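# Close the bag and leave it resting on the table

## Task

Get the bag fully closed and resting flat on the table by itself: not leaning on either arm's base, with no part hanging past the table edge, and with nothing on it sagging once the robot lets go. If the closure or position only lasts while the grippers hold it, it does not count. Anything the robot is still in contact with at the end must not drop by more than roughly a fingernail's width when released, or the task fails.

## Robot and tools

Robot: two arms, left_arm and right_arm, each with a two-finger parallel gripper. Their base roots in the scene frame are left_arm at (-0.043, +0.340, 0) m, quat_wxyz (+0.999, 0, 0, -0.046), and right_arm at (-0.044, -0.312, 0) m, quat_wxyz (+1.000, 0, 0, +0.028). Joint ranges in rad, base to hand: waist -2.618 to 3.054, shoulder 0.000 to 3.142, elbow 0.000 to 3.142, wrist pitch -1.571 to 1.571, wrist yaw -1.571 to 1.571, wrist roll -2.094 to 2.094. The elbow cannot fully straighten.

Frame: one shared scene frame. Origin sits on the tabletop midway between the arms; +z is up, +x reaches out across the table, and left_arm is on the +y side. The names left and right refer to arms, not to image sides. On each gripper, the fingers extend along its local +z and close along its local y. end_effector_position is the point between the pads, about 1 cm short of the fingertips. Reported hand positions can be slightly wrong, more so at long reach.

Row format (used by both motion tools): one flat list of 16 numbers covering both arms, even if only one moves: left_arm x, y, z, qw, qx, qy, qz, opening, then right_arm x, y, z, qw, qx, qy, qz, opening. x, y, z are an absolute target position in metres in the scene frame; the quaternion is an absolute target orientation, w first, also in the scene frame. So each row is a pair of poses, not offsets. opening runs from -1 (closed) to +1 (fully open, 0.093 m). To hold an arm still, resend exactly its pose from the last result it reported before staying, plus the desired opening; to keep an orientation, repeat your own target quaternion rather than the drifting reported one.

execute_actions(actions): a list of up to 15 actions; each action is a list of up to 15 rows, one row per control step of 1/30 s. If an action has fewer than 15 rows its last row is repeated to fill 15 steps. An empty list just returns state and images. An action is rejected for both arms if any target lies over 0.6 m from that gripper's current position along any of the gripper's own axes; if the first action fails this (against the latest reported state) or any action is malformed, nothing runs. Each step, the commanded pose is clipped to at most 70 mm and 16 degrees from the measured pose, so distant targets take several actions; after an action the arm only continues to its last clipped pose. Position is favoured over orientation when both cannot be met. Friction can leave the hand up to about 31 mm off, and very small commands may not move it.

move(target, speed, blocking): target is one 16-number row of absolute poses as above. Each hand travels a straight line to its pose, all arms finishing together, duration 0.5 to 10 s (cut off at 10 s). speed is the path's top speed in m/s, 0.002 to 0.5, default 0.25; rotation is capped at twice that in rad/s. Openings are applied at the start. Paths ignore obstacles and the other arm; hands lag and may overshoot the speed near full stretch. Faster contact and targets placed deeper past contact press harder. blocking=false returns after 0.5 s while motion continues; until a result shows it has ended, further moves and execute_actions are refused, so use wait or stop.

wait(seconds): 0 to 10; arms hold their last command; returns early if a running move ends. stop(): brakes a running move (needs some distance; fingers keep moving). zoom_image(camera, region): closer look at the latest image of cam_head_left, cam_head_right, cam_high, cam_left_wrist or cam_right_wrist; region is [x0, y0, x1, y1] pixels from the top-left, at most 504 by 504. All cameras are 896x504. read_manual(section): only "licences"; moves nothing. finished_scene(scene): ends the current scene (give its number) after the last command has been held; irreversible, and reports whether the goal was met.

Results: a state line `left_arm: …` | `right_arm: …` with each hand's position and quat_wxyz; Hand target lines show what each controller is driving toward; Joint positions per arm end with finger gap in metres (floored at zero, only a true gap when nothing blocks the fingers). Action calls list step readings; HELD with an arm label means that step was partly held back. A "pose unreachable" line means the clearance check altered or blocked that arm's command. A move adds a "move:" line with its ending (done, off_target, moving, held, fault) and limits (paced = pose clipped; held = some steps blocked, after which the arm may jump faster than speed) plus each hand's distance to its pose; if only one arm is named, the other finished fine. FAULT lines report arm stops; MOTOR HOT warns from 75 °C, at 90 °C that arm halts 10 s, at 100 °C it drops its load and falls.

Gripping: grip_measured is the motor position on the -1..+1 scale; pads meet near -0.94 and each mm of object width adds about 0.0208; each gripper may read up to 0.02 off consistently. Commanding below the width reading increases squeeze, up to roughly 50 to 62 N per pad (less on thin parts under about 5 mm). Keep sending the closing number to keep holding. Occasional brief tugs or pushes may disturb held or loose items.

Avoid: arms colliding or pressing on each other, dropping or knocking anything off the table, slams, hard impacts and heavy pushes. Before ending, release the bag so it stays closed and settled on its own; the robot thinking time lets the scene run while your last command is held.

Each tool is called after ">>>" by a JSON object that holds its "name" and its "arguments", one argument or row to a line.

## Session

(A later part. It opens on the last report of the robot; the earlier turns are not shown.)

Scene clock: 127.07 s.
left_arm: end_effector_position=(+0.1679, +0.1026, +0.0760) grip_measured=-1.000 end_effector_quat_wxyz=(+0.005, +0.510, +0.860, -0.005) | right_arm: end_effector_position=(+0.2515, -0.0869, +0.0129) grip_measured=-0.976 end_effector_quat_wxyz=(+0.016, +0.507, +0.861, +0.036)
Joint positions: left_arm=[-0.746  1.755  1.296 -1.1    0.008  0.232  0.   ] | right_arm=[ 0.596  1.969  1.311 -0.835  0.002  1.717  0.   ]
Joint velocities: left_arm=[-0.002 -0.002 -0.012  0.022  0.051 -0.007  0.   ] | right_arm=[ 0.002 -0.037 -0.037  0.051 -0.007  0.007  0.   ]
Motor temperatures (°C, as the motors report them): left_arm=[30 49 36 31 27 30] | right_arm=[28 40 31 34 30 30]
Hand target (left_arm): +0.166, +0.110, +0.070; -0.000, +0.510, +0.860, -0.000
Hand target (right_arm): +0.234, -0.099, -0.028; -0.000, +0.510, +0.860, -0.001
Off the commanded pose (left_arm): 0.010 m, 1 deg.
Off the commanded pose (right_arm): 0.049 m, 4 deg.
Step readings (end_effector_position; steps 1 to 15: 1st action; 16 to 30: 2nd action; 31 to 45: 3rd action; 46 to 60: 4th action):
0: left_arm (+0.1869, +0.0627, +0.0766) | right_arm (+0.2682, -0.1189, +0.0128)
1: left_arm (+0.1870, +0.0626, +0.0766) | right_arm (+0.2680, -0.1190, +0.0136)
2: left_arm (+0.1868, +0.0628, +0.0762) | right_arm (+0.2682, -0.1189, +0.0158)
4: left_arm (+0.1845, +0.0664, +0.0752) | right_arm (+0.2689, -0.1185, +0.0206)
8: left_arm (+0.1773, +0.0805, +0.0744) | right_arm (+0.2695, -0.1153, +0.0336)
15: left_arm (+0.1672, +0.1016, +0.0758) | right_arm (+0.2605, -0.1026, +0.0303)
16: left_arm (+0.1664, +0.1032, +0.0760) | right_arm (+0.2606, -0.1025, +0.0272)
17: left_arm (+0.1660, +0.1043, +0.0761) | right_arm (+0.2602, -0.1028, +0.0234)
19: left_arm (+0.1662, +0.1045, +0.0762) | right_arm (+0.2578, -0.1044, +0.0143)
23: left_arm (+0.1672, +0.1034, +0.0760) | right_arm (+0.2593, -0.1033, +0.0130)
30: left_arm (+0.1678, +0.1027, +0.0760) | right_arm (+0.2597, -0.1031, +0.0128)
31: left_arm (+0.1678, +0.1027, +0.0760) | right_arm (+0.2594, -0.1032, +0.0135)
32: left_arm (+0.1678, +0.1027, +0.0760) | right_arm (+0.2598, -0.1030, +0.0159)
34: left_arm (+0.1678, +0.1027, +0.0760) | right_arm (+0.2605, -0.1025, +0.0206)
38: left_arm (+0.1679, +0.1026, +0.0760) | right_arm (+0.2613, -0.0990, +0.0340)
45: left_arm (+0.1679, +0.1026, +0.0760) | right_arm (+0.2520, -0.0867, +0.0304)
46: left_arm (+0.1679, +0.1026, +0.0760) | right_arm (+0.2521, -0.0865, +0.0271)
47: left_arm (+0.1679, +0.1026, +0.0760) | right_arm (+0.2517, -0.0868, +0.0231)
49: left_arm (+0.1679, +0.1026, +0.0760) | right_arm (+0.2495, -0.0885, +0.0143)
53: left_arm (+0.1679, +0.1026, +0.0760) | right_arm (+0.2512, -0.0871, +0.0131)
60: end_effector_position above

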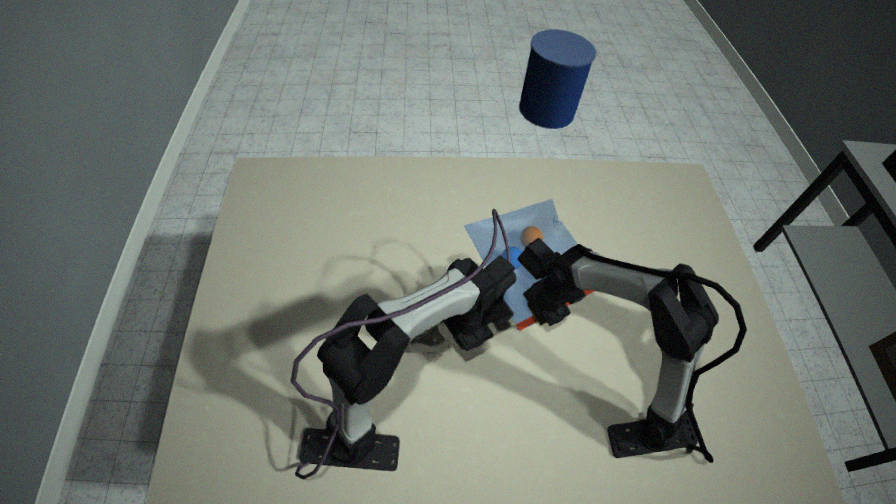

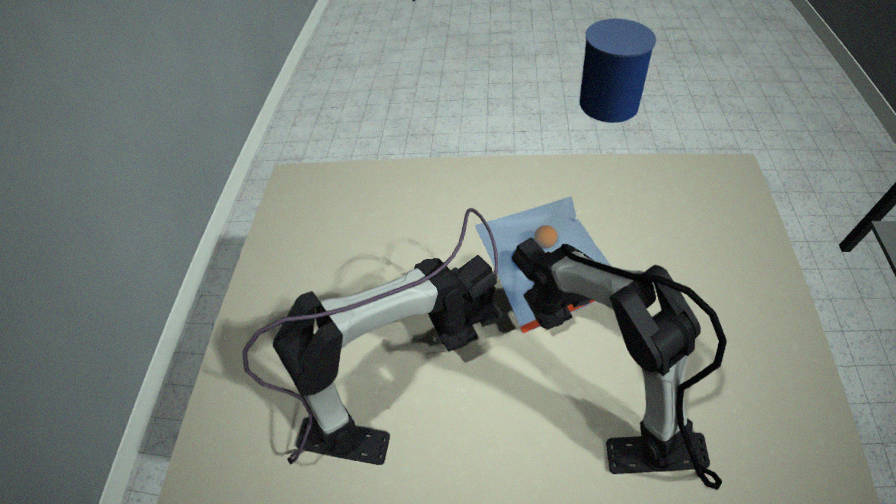

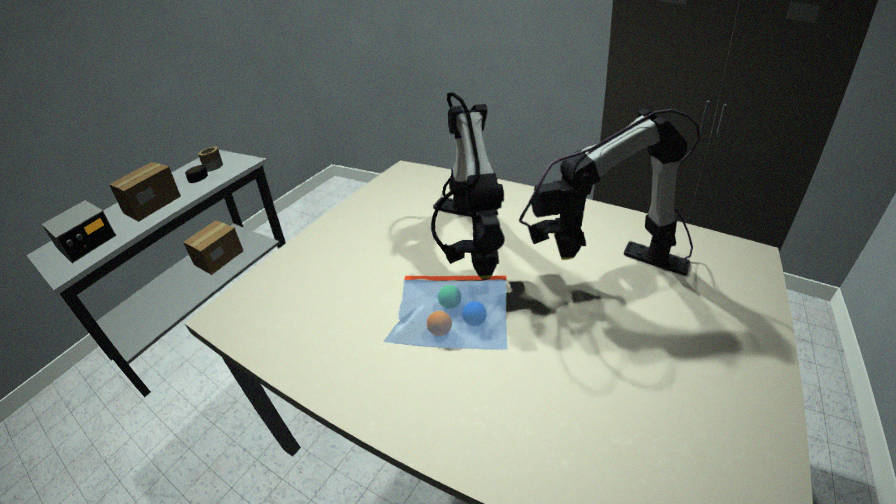

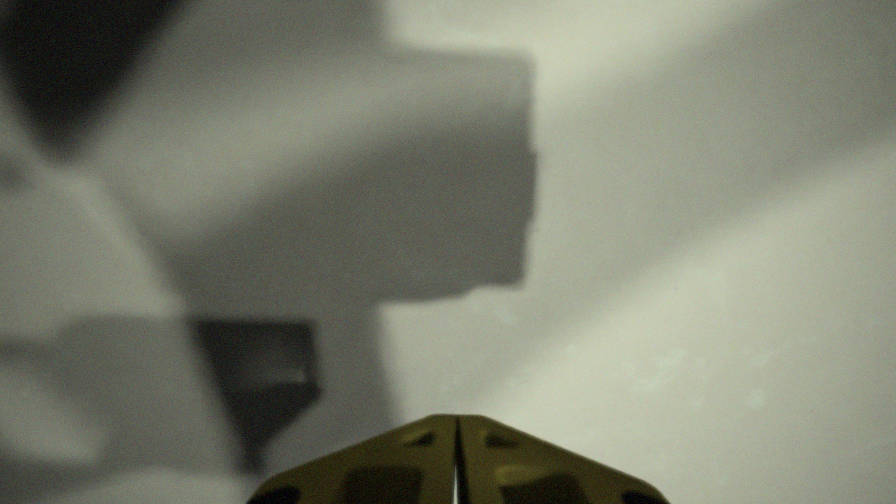

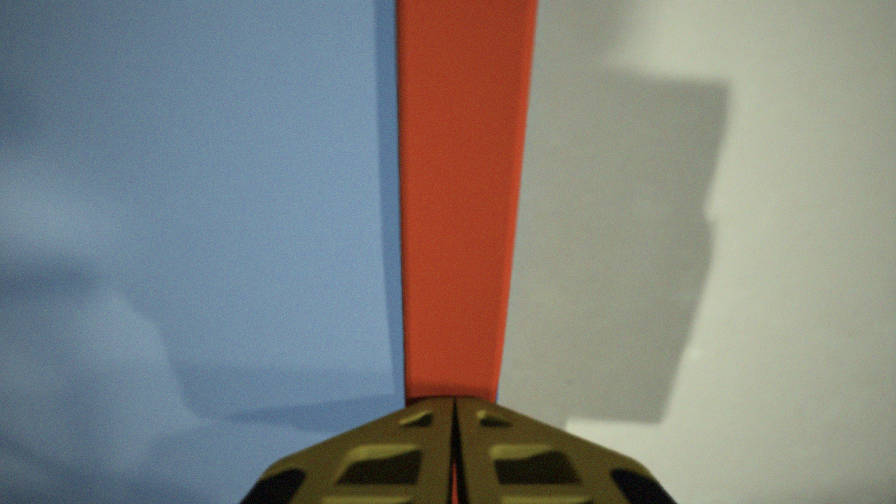

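>>> {"name": "execute_actions", "arguments": {
  "actions": [
    [[0.1665,0.110,0.070,0,0.5099,0.8602,0,-1,0.2419,-0.0929,-0.013,0,0.5099,0.8602,0,-1],[0.1665,0.110,0.070,0,0.5099,0.8602,0,-1,0.2471,-0.089,0.007,0,0.5099,0.8602,0,-1],[0.1665,0.110,0.070,0,0.5099,0.8602,0,-1,0.2471,-0.089,0.022,0,0.5099,0.8602,0,-1],[0.1665,0.110,0.070,0,0.5099,0.8602,0,-1,0.2471,-0.089,0.034,0,0.5099,0.8602,0,-1],[0.1665,0.110,0.070,0,0.5099,0.8602,0,-1,0.246,-0.091,0.044,0,0.5099,0.8602,0,-1],[0.1665,0.110,0.070,0,0.5099,0.8602,0,-1,0.244,-0.096,0.052,0,0.5099,0.8602,0,-1],[0.1665,0.110,0.070,0,0.5099,0.8602,0,-1,0.241,-0.103,0.058,0,0.5099,0.8602,0,-1],[0.1665,0.110,0.070,0,0.5099,0.8602,0,-1,0.238,-0.111,0.063,0,0.5099,0.8602,0,-1],[0.1665,0.110,0.070,0,0.5099,0.8602,0,-1,0.235,-0.119,0.067,0,0.5099,0.8602,0,-1],[0.1665,0.110,0.070,0,0.5099,0.8602,0,-1,0.232,-0.127,0.070,0,0.5099,0.8602,0,-1],[0.1665,0.110,0.070,0,0.5099,0.8602,0,-1,0.229,-0.135,0.072,0,0.5099,0.8602,0,-1],[0.1665,0.110,0.070,0,0.5099,0.8602,0,-1,0.226,-0.143,0.074,0,0.5099,0.8602,0,-1],[0.1665,0.110,0.070,0,0.5099,0.8602,0,-1,0.2235,-0.150,0.075,0,0.5099,0.8602,0,-1],[0.1665,0.110,0.070,0,0.5099,0.8602,0,-1,0.2215,-0.156,0.075,0,0.5099,0.8602,0,-1],[0.1665,0.110,0.070,0,0.5099,0.8602,0,-1,0.220,-0.160,0.075,0,0.5099,0.8602,0,-1]]
  ]
}}

>>> {"name": "wait", "arguments": {
  "seconds": 0.5
}}

Scene clock: 129.37 s.
left_arm: end_effector_position=(+0.1679, +0.1026, +0.0760) grip_measured=-1.000 end_effector_quat_wxyz=(+0.005, +0.510, +0.860, -0.005) | right_arm: end_effector_position=(+0.2395, -0.1364, +0.0759) grip_measured=-0.976 end_effector_quat_wxyz=(+0.014, +0.521, +0.853, +0.026)
Joint positions: left_arm=[-0.746  1.755  1.296 -1.1    0.008  0.232  0.   ] | right_arm=[ 0.499  1.774  1.317 -1.056  0.001  1.653  0.   ]
Joint velocities: left_arm=[-0.002  0.002 -0.007 -0.037  0.007 -0.007  0.   ] | right_arm=[-0.476 -0.642 -0.525 -0.344  0.066 -0.286  0.   ]
Motor temperatures (°C, as the motors report them): left_arm=[30 49 36 31 27 30] | right_arm=[28 40 31 34 30 30]
Hand target (left_arm): +0.166, +0.110, +0.070; -0.000, +0.510, +0.860, -0.000
Hand target (right_arm): +0.222, -0.157, +0.073; -0.001, +0.511, +0.860, -0.001
Off the commanded pose (left_arm): 0.010 m, 1 deg.
Off the commanded pose (right_arm): 0.031 m, 4 deg.
Step readings (end_effector_position):
0: left_arm (+0.1679, +0.1026, +0.0760) | right_arm (+0.2515, -0.0869, +0.0128)
1: left_arm (+0.1679, +0.1026, +0.0760) | right_arm (+0.2513, -0.0871, +0.0135)
2: left_arm (+0.1679, +0.1026, +0.0760) | right_arm (+0.2516, -0.0868, +0.0160)
4: left_arm (+0.1679, +0.1026, +0.0760) | right_arm (+0.2524, -0.0863, +0.0207)
8: left_arm (+0.1679, +0.1026, +0.0760) | right_arm (+0.2500, -0.0898, +0.0387)
15: end_effector_position above

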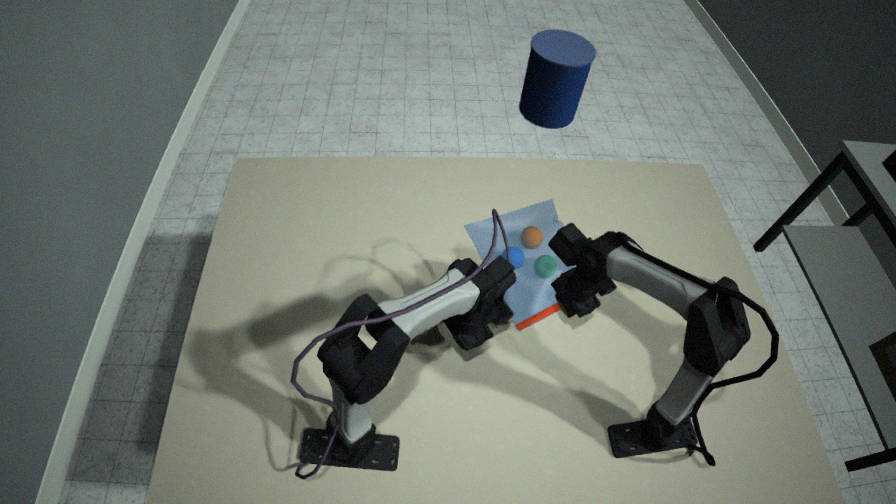

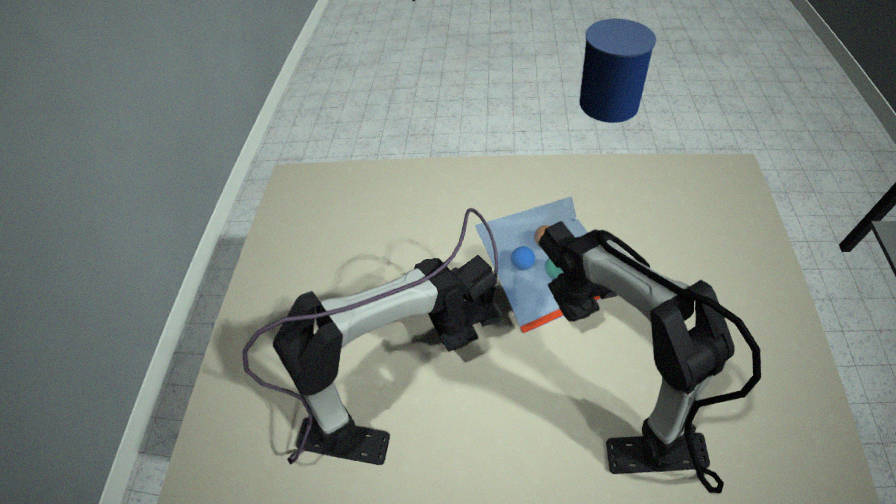

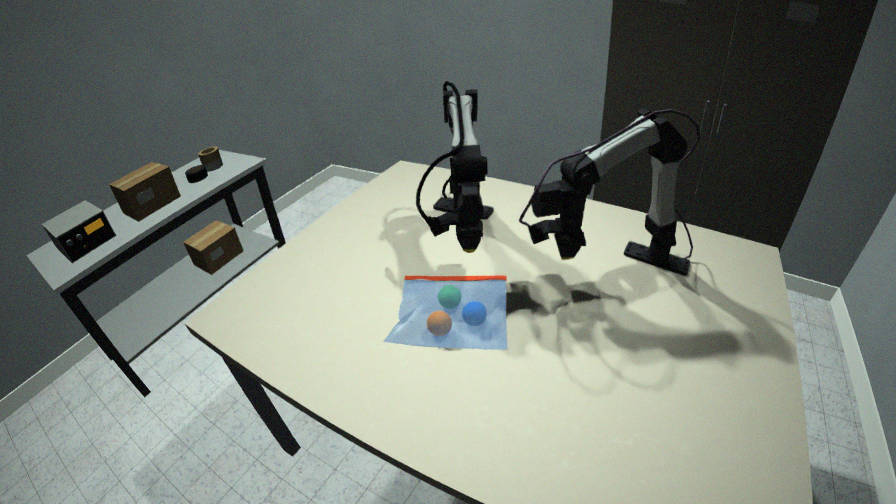

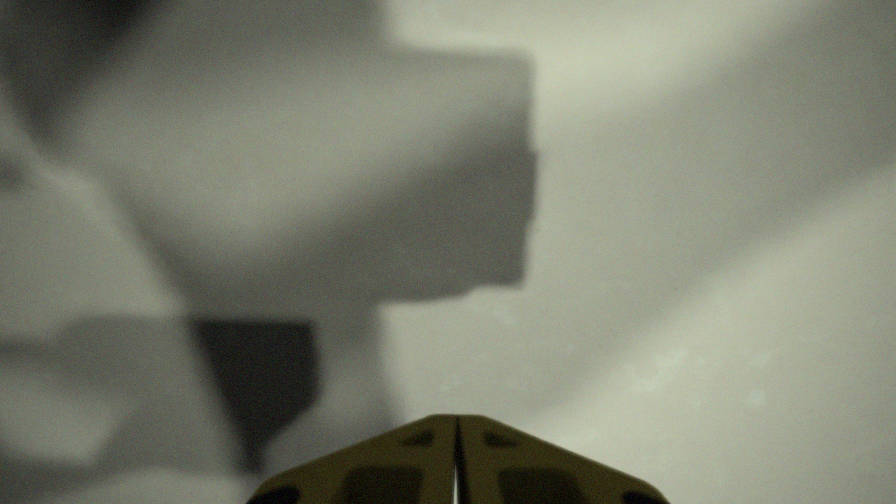

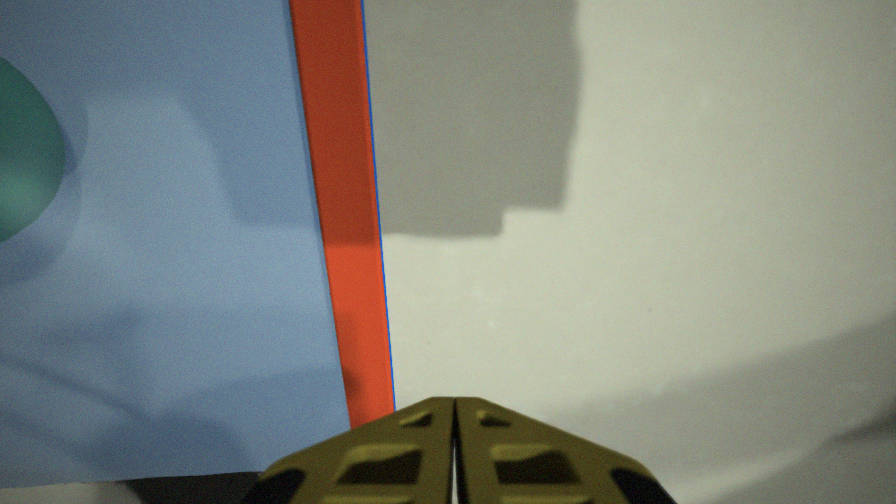

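Scene clock: 129.87 s.
left_arm: end_effector_position=(+0.1679, +0.1026, +0.0760) grip_measured=-1.000 end_effector_quat_wxyz=(+0.005, +0.510, +0.860, -0.005) | right_arm: end_effector_position=(+0.2287, -0.1537, +0.0749) grip_measured=-0.976 end_effector_quat_wxyz=(+0.004, +0.515, +0.857, +0.007)
Joint positions: left_arm=[-0.746  1.755  1.296 -1.1    0.008  0.232  0.   ] | right_arm=[ 0.471  1.745  1.28  -1.089  0.001  1.609  0.   ]
Joint velocities: left_arm=[-0.002  0.007 -0.007  0.051 -0.022  0.007  0.   ] | right_arm=[-0.007  0.007  0.012 -0.051  0.022 -0.007  0.   ]
Motor temperatures (°C, as the motors report them): left_arm=[30 49 36 31 27 30] | right_arm=[28 40 31 34 30 30]
Hand target (left_arm): +0.166, +0.110, +0.070; -0.000, +0.510, +0.860, -0.000
Hand target (right_arm): +0.222, -0.157, +0.073; -0.001, +0.511, +0.860, -0.001
Off the commanded pose (left_arm): 0.010 m, 1 deg.
Off the commanded pose (right_arm): 0.011 m, 1 deg.
wait: 0.50 s; at rest by 0.40 s

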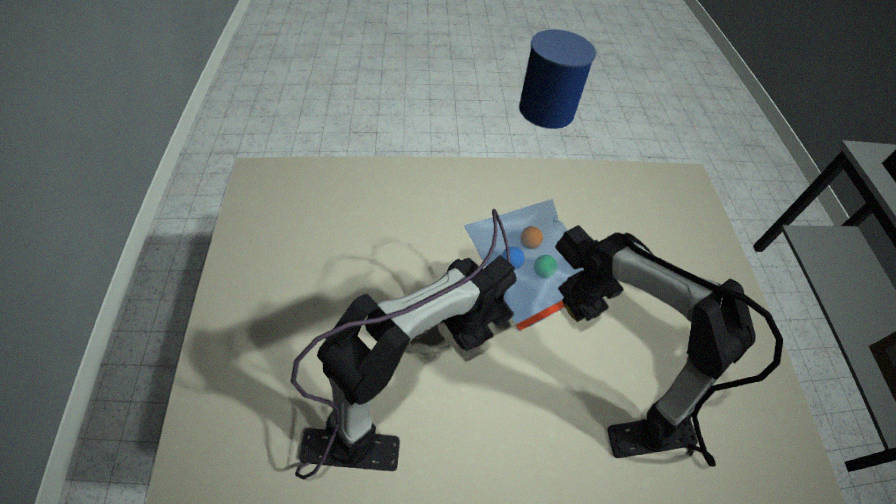

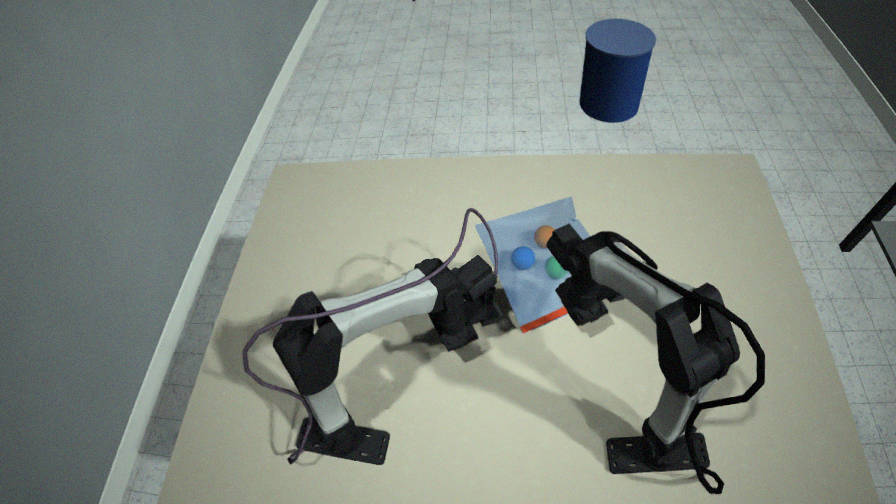

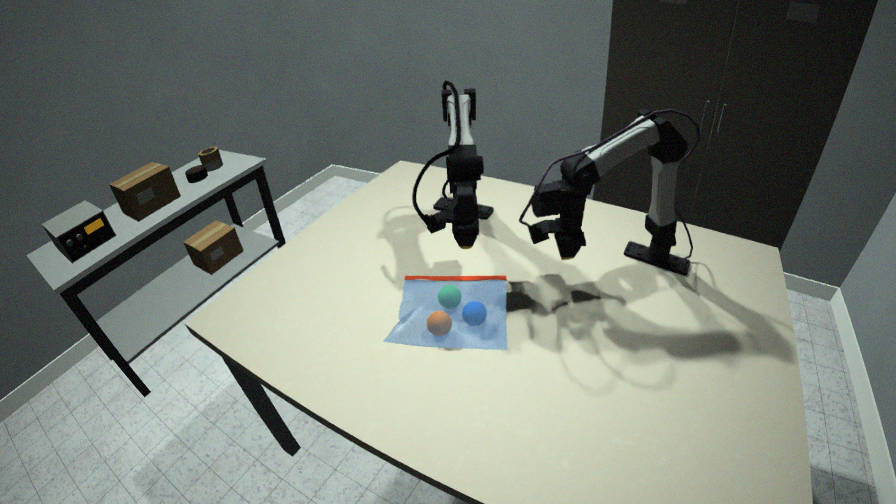

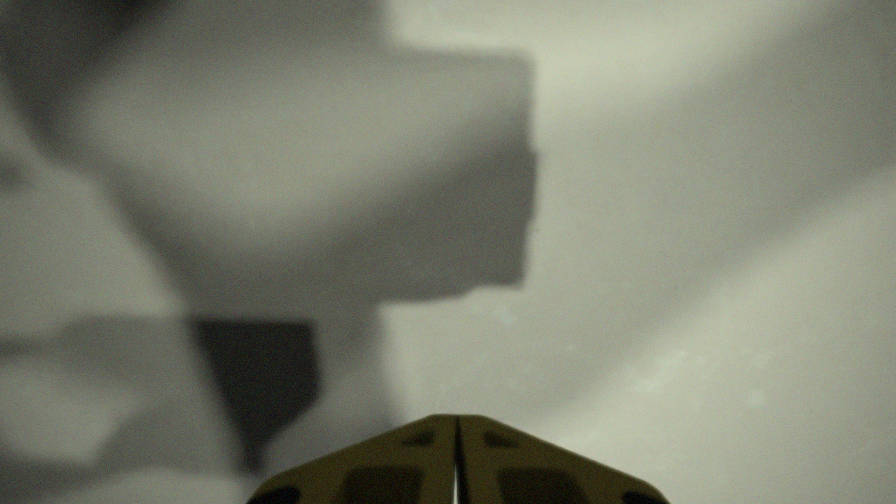

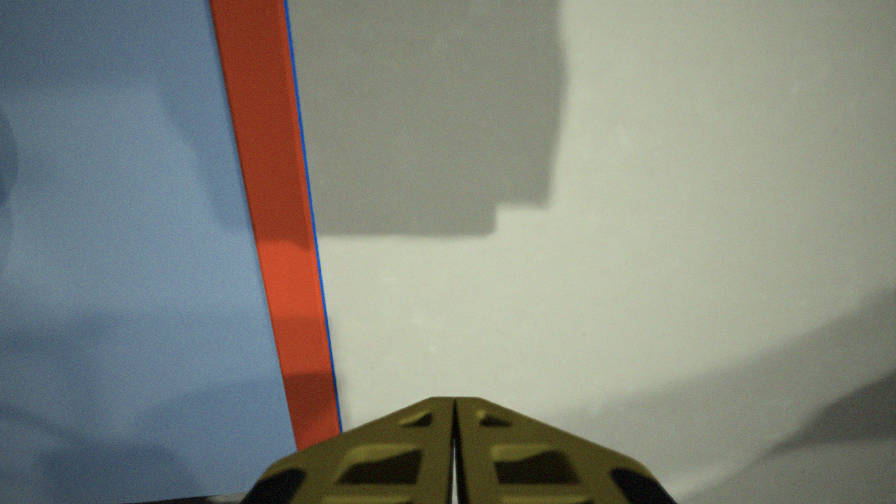

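The strip's edge looks uniformly thin. I'll zoom in to check.

>>> {"name": "zoom_image", "arguments": {
  "camera": "cam_right_wrist",
  "region": [180, 0, 400, 450]
}}

>>> {"name": "zoom_image", "arguments": {
  "camera": "cam_high",
  "region": [380, 260, 520, 355]
}}

>>> {"name": "zoom_image", "arguments": {
  "camera": "cam_head_left",
  "region": [490, 270, 610, 345]
}}

Region (180, 0, 400, 450) of cam_right_wrist's 896x504 image, scaled by 1.120, with more detail than that image has; it fills the left 246 columns of this view, and the rest is white.

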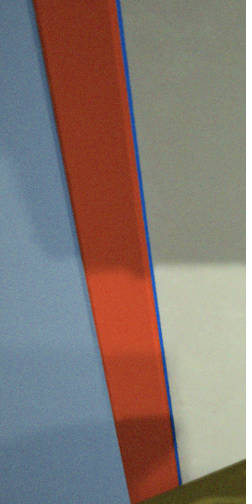

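Region (380, 260, 520, 355) of cam_high's 896x504 image, scaled by 3.600, with more detail than that image has; it fills the top 342 rows of this view, and the rest is white.

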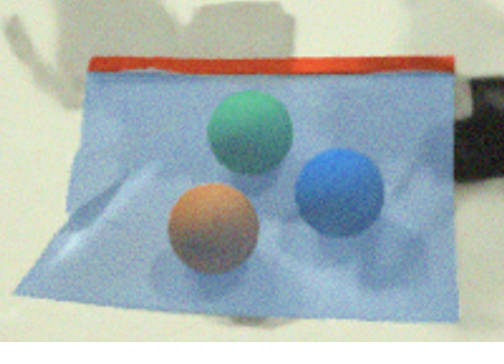

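Region (490, 270, 610, 345) of cam_head_left's 896x504 image, scaled by 4.200, with more detail than that image has; it fills the top 315 rows of this view, and the rest is white.

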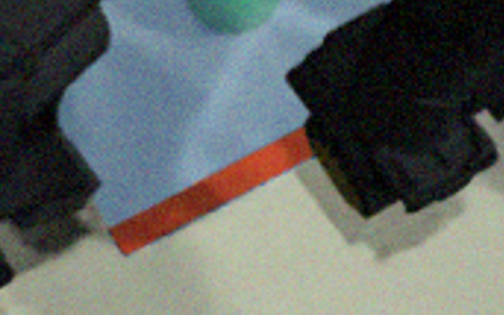

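>>> {"name": "execute_actions", "arguments": {
  "actions": [
    [[0.168,0.106,0.070,0,0.5099,0.8602,0,-1,0.224,-0.160,0.074,0,0.5099,0.8602,0,-1],[0.171,0.099,0.069,0,0.5099,0.8602,0,-1,0.229,-0.161,0.072,0,0.5099,0.8602,0,-1],[0.175,0.089,0.068,0,0.5099,0.8602,0,-1,0.235,-0.163,0.070,0,0.5099,0.8602,0,-1],[0.1795,0.078,0.066,0,0.5099,0.8602,0,-1,0.242,-0.165,0.067,0,0.5099,0.8602,0,-1],[0.184,0.067,0.064,0,0.5099,0.8602,0,-1,0.249,-0.167,0.064,0,0.5099,0.8602,0,-1],[0.1885,0.056,0.062,0,0.5099,0.8602,0,-1,0.256,-0.169,0.061,0,0.5099,0.8602,0,-1],[0.193,0.045,0.060,0,0.5099,0.8602,0,-1,0.263,-0.171,0.058,0,0.5099,0.8602,0,-1],[0.1975,0.034,0.058,0,0.5099,0.8602,0,-1,0.270,-0.173,0.055,0,0.5099,0.8602,0,-1],[0.202,0.023,0.056,0,0.5099,0.8602,0,-1,0.277,-0.175,0.052,0,0.5099,0.8602,0,-1],[0.2065,0.012,0.054,0,0.5099,0.8602,0,-1,0.283,-0.177,0.049,0,0.5099,0.8602,0,-1],[0.211,0.001,0.051,0,0.5099,0.8602,0,-1,0.288,-0.178,0.046,0,0.5099,0.8602,0,-1],[0.215,-0.009,0.048,0,0.5099,0.8602,0,-1,0.2915,-0.179,0.043,0,0.5099,0.8602,0,-1],[0.2185,-0.018,0.045,0,0.5099,0.8602,0,-1,0.2935,-0.1797,0.041,0,0.5099,0.8602,0,-1],[0.2215,-0.0255,0.042,0,0.5099,0.8602,0,-1,0.2945,-0.180,0.039,0,0.5099,0.8602,0,-1],[0.2236,-0.0311,0.039,0,0.5099,0.8602,0,-1,0.295,-0.1802,0.038,0,0.5099,0.8602,0,-1]],
    [[0.2236,-0.0311,0.037,0,0.5099,0.8602,0,-1,0.295,-0.1802,0.036,0,0.5099,0.8602,0,-1],[0.2236,-0.0311,0.035,0,0.5099,0.8602,0,-1,0.295,-0.1802,0.034,0,0.5099,0.8602,0,-1],[0.2236,-0.0311,0.033,0,0.5099,0.8602,0,-1,0.295,-0.1802,0.032,0,0.5099,0.8602,0,-1],[0.2236,-0.0311,0.030,0,0.5099,0.8602,0,-1,0.295,-0.1802,0.030,0,0.5099,0.8602,0,-1],[0.2236,-0.0311,0.027,0,0.5099,0.8602,0,-1,0.295,-0.1802,0.028,0,0.5099,0.8602,0,-1],[0.2236,-0.0311,0.024,0,0.5099,0.8602,0,-1,0.295,-0.1802,0.026,0,0.5099,0.8602,0,-1],[0.2236,-0.0311,0.021,0,0.5099,0.8602,0,-1,0.295,-0.1802,0.024,0,0.5099,0.8602,0,-1],[0.2236,-0.0311,0.018,0,0.5099,0.8602,0,-1,0.295,-0.1802,0.022,0,0.5099,0.8602,0,-1],[0.2236,-0.0311,0.015,0,0.5099,0.8602,0,-1,0.295,-0.1802,0.020,0,0.5099,0.8602,0,-1],[0.2236,-0.0311,0.013,0,0.5099,0.8602,0,-1,0.295,-0.1802,0.018,0,0.5099,0.8602,0,-1]]
  ]
}}

Scene clock: 139.83 s.
left_arm: end_effector_position=(+0.2259, -0.0336, +0.0257) grip_measured=-1.000 end_effector_quat_wxyz=(+0.011, +0.513, +0.859, -0.008) | right_arm: end_effector_position=(+0.2974, -0.1772, +0.0296) grip_measured=-0.976 end_effector_quat_wxyz=(+0.006, +0.511, +0.860, +0.008)
Joint positions: left_arm=[-0.851  2.342  1.964 -1.166  0.006  0.132  0.   ] | right_arm=[ 0.321  1.979  1.399 -0.972  0.     1.45   0.   ]
Joint velocities: left_arm=[ 0.002  0.012 -0.002 -0.037  0.051 -0.037  0.   ] | right_arm=[ 0.002  0.017  0.002 -0.022 -0.051  0.007  0.   ]
Motor temperatures (°C, as the motors report them): left_arm=[30 49 36 31 27 30] | right_arm=[28 42 32 33 30 30]
Hand target (left_arm): +0.223, -0.031, +0.013; -0.000, +0.510, +0.860, +0.000
Hand target (right_arm): +0.295, -0.180, +0.018; -0.000, +0.510, +0.860, -0.000
Off the commanded pose (left_arm): 0.013 m, 2 deg.
Off the commanded pose (right_arm): 0.012 m, 1 deg.
Step readings (end_effector_position; steps 1 to 15: 1st action; 16 to 30: 2nd action):
0: left_arm (+0.1679, +0.1026, +0.0760) | right_arm (+0.2287, -0.1537, +0.0749)
1: left_arm (+0.1679, +0.1026, +0.0760) | right_arm (+0.2287, -0.1537, +0.0749)
2: left_arm (+0.1679, +0.1026, +0.0756) | right_arm (+0.2289, -0.1542, +0.0749)
4: left_arm (+0.1695, +0.0996, +0.0739) | right_arm (+0.2308, -0.1575, +0.0744)
8: left_arm (+0.1851, +0.0645, +0.0651) | right_arm (+0.2467, -0.1707, +0.0644)
15: left_arm (+0.2211, -0.0189, +0.0460) | right_arm (+0.2828, -0.1821, +0.0406)
16: left_arm (+0.2251, -0.0278, +0.0431) | right_arm (+0.2842, -0.1822, +0.0384)
17: left_arm (+0.2277, -0.0338, +0.0400) | right_arm (+0.2849, -0.1821, +0.0370)
19: left_arm (+0.2288, -0.0376, +0.0344) | right_arm (+0.2863, -0.1816, +0.0353)
23: left_arm (+0.2261, -0.0339, +0.0274) | right_arm (+0.2909, -0.1797, +0.0336)
30: end_effector_position above

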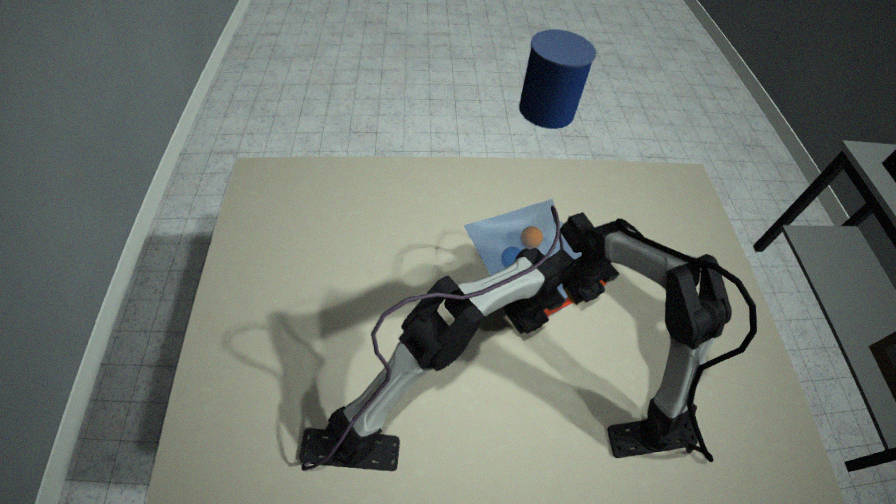

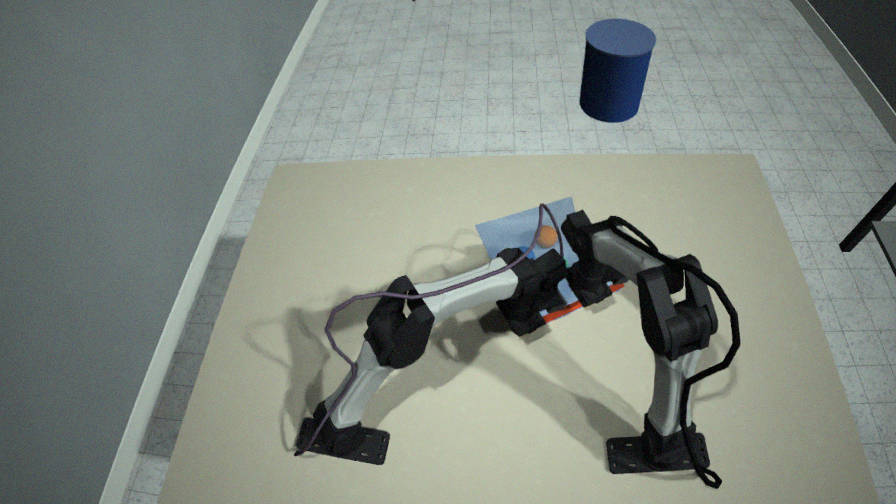

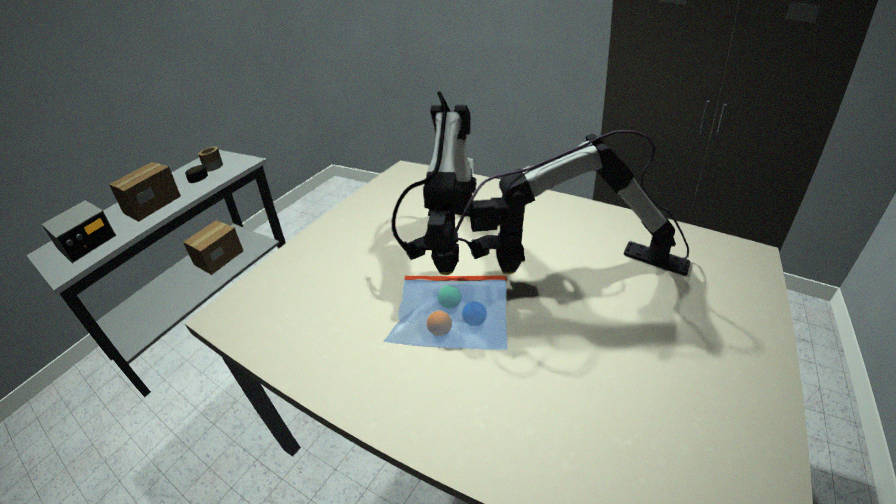

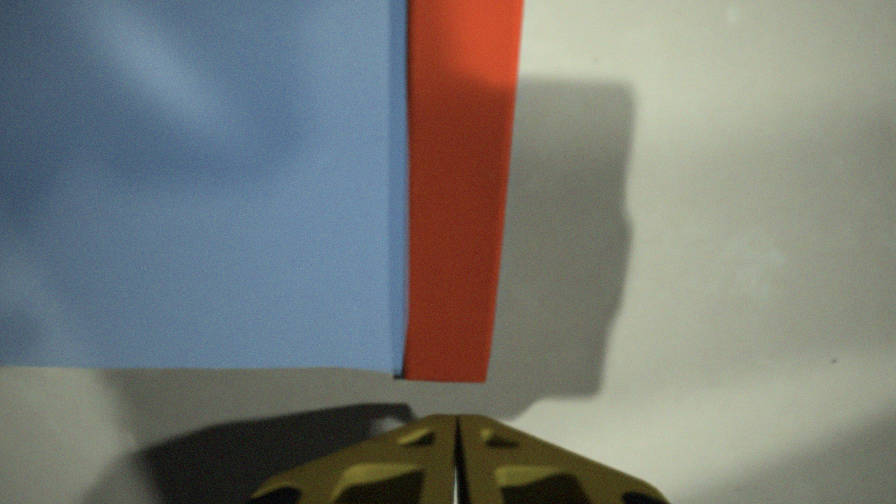

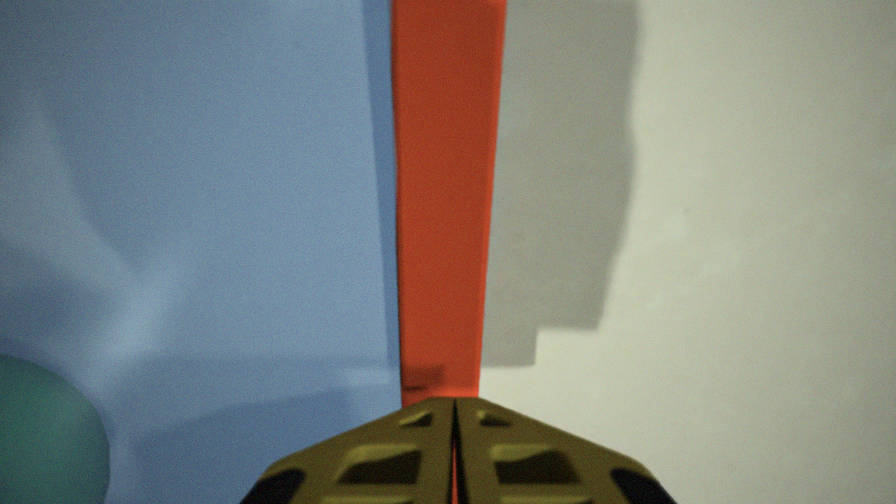

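>>> {"name": "execute_actions", "arguments": {
  "actions": []
}}

Scene clock: 141.90 s.
left_arm: end_effector_position=(+0.2259, -0.0336, +0.0257) grip_measured=-1.000 end_effector_quat_wxyz=(+0.011, +0.512, +0.859, -0.008) | right_arm: end_effector_position=(+0.2993, -0.1764, +0.0296) grip_measured=-0.976 end_effector_quat_wxyz=(+0.009, +0.510, +0.860, +0.011)
Joint positions: left_arm=[-0.851  2.342  1.964 -1.166  0.006  0.132  0.   ] | right_arm=[ 0.321  1.979  1.399 -0.963  0.     1.448  0.   ]
Joint velocities: left_arm=[ 0.007  0.012  0.007  0.022 -0.007  0.007  0.   ] | right_arm=[ 0.007 -0.022  0.012 -0.037 -0.007 -0.007  0.   ]
Motor temperatures (°C, as the motors report them): left_arm=[30 49 36 31 27 30] | right_arm=[28 43 32 33 30 30]
Hand target (left_arm): +0.223, -0.031, +0.013; -0.000, +0.510, +0.860, +0.000
Hand target (right_arm): +0.295, -0.180, +0.018; -0.000, +0.510, +0.860, -0.000
Off the commanded pose (left_arm): 0.013 m, 2 deg.
Off the commanded pose (right_arm): 0.013 m, 2 deg.

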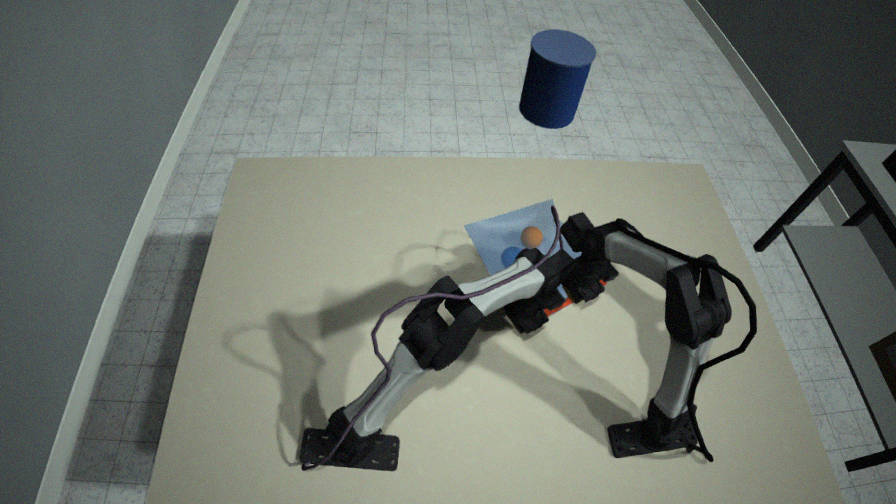

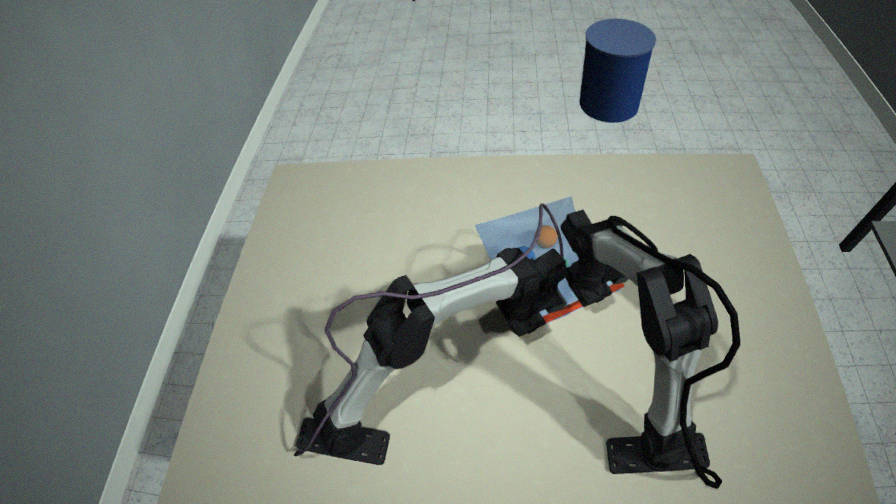

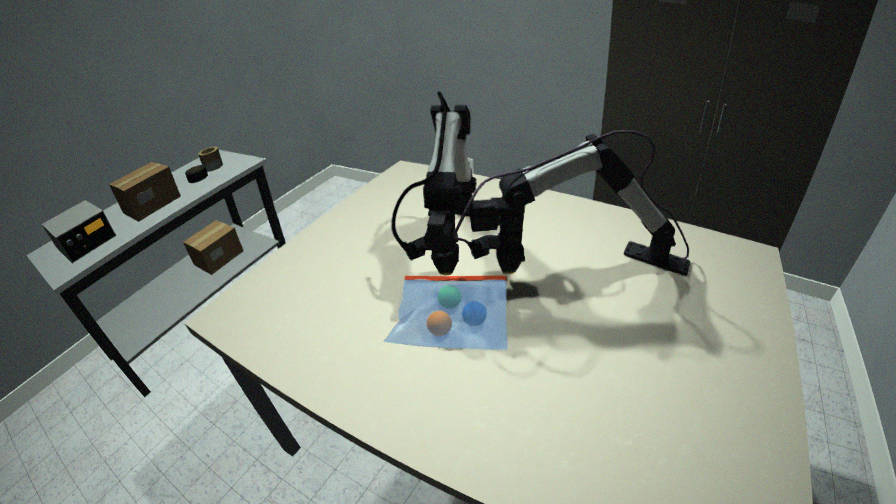

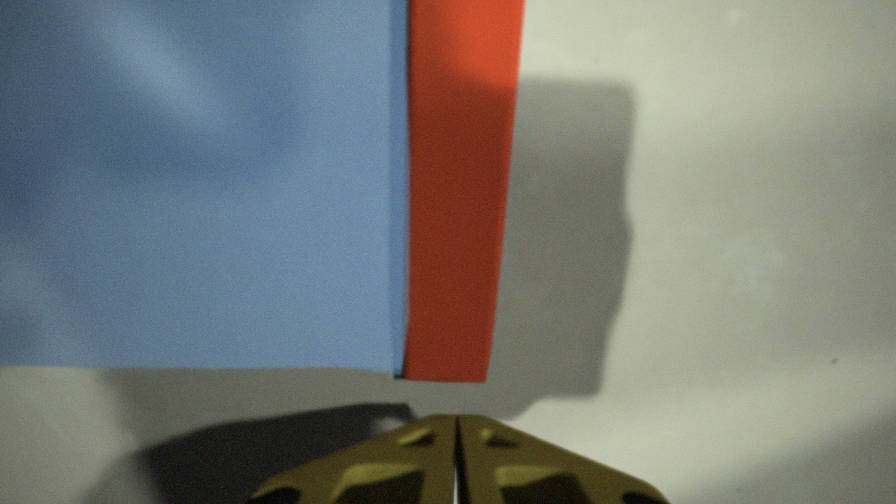

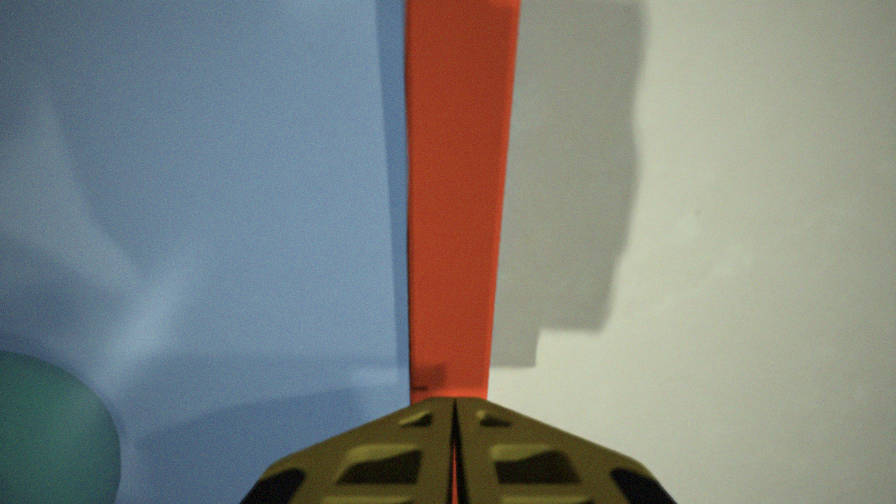

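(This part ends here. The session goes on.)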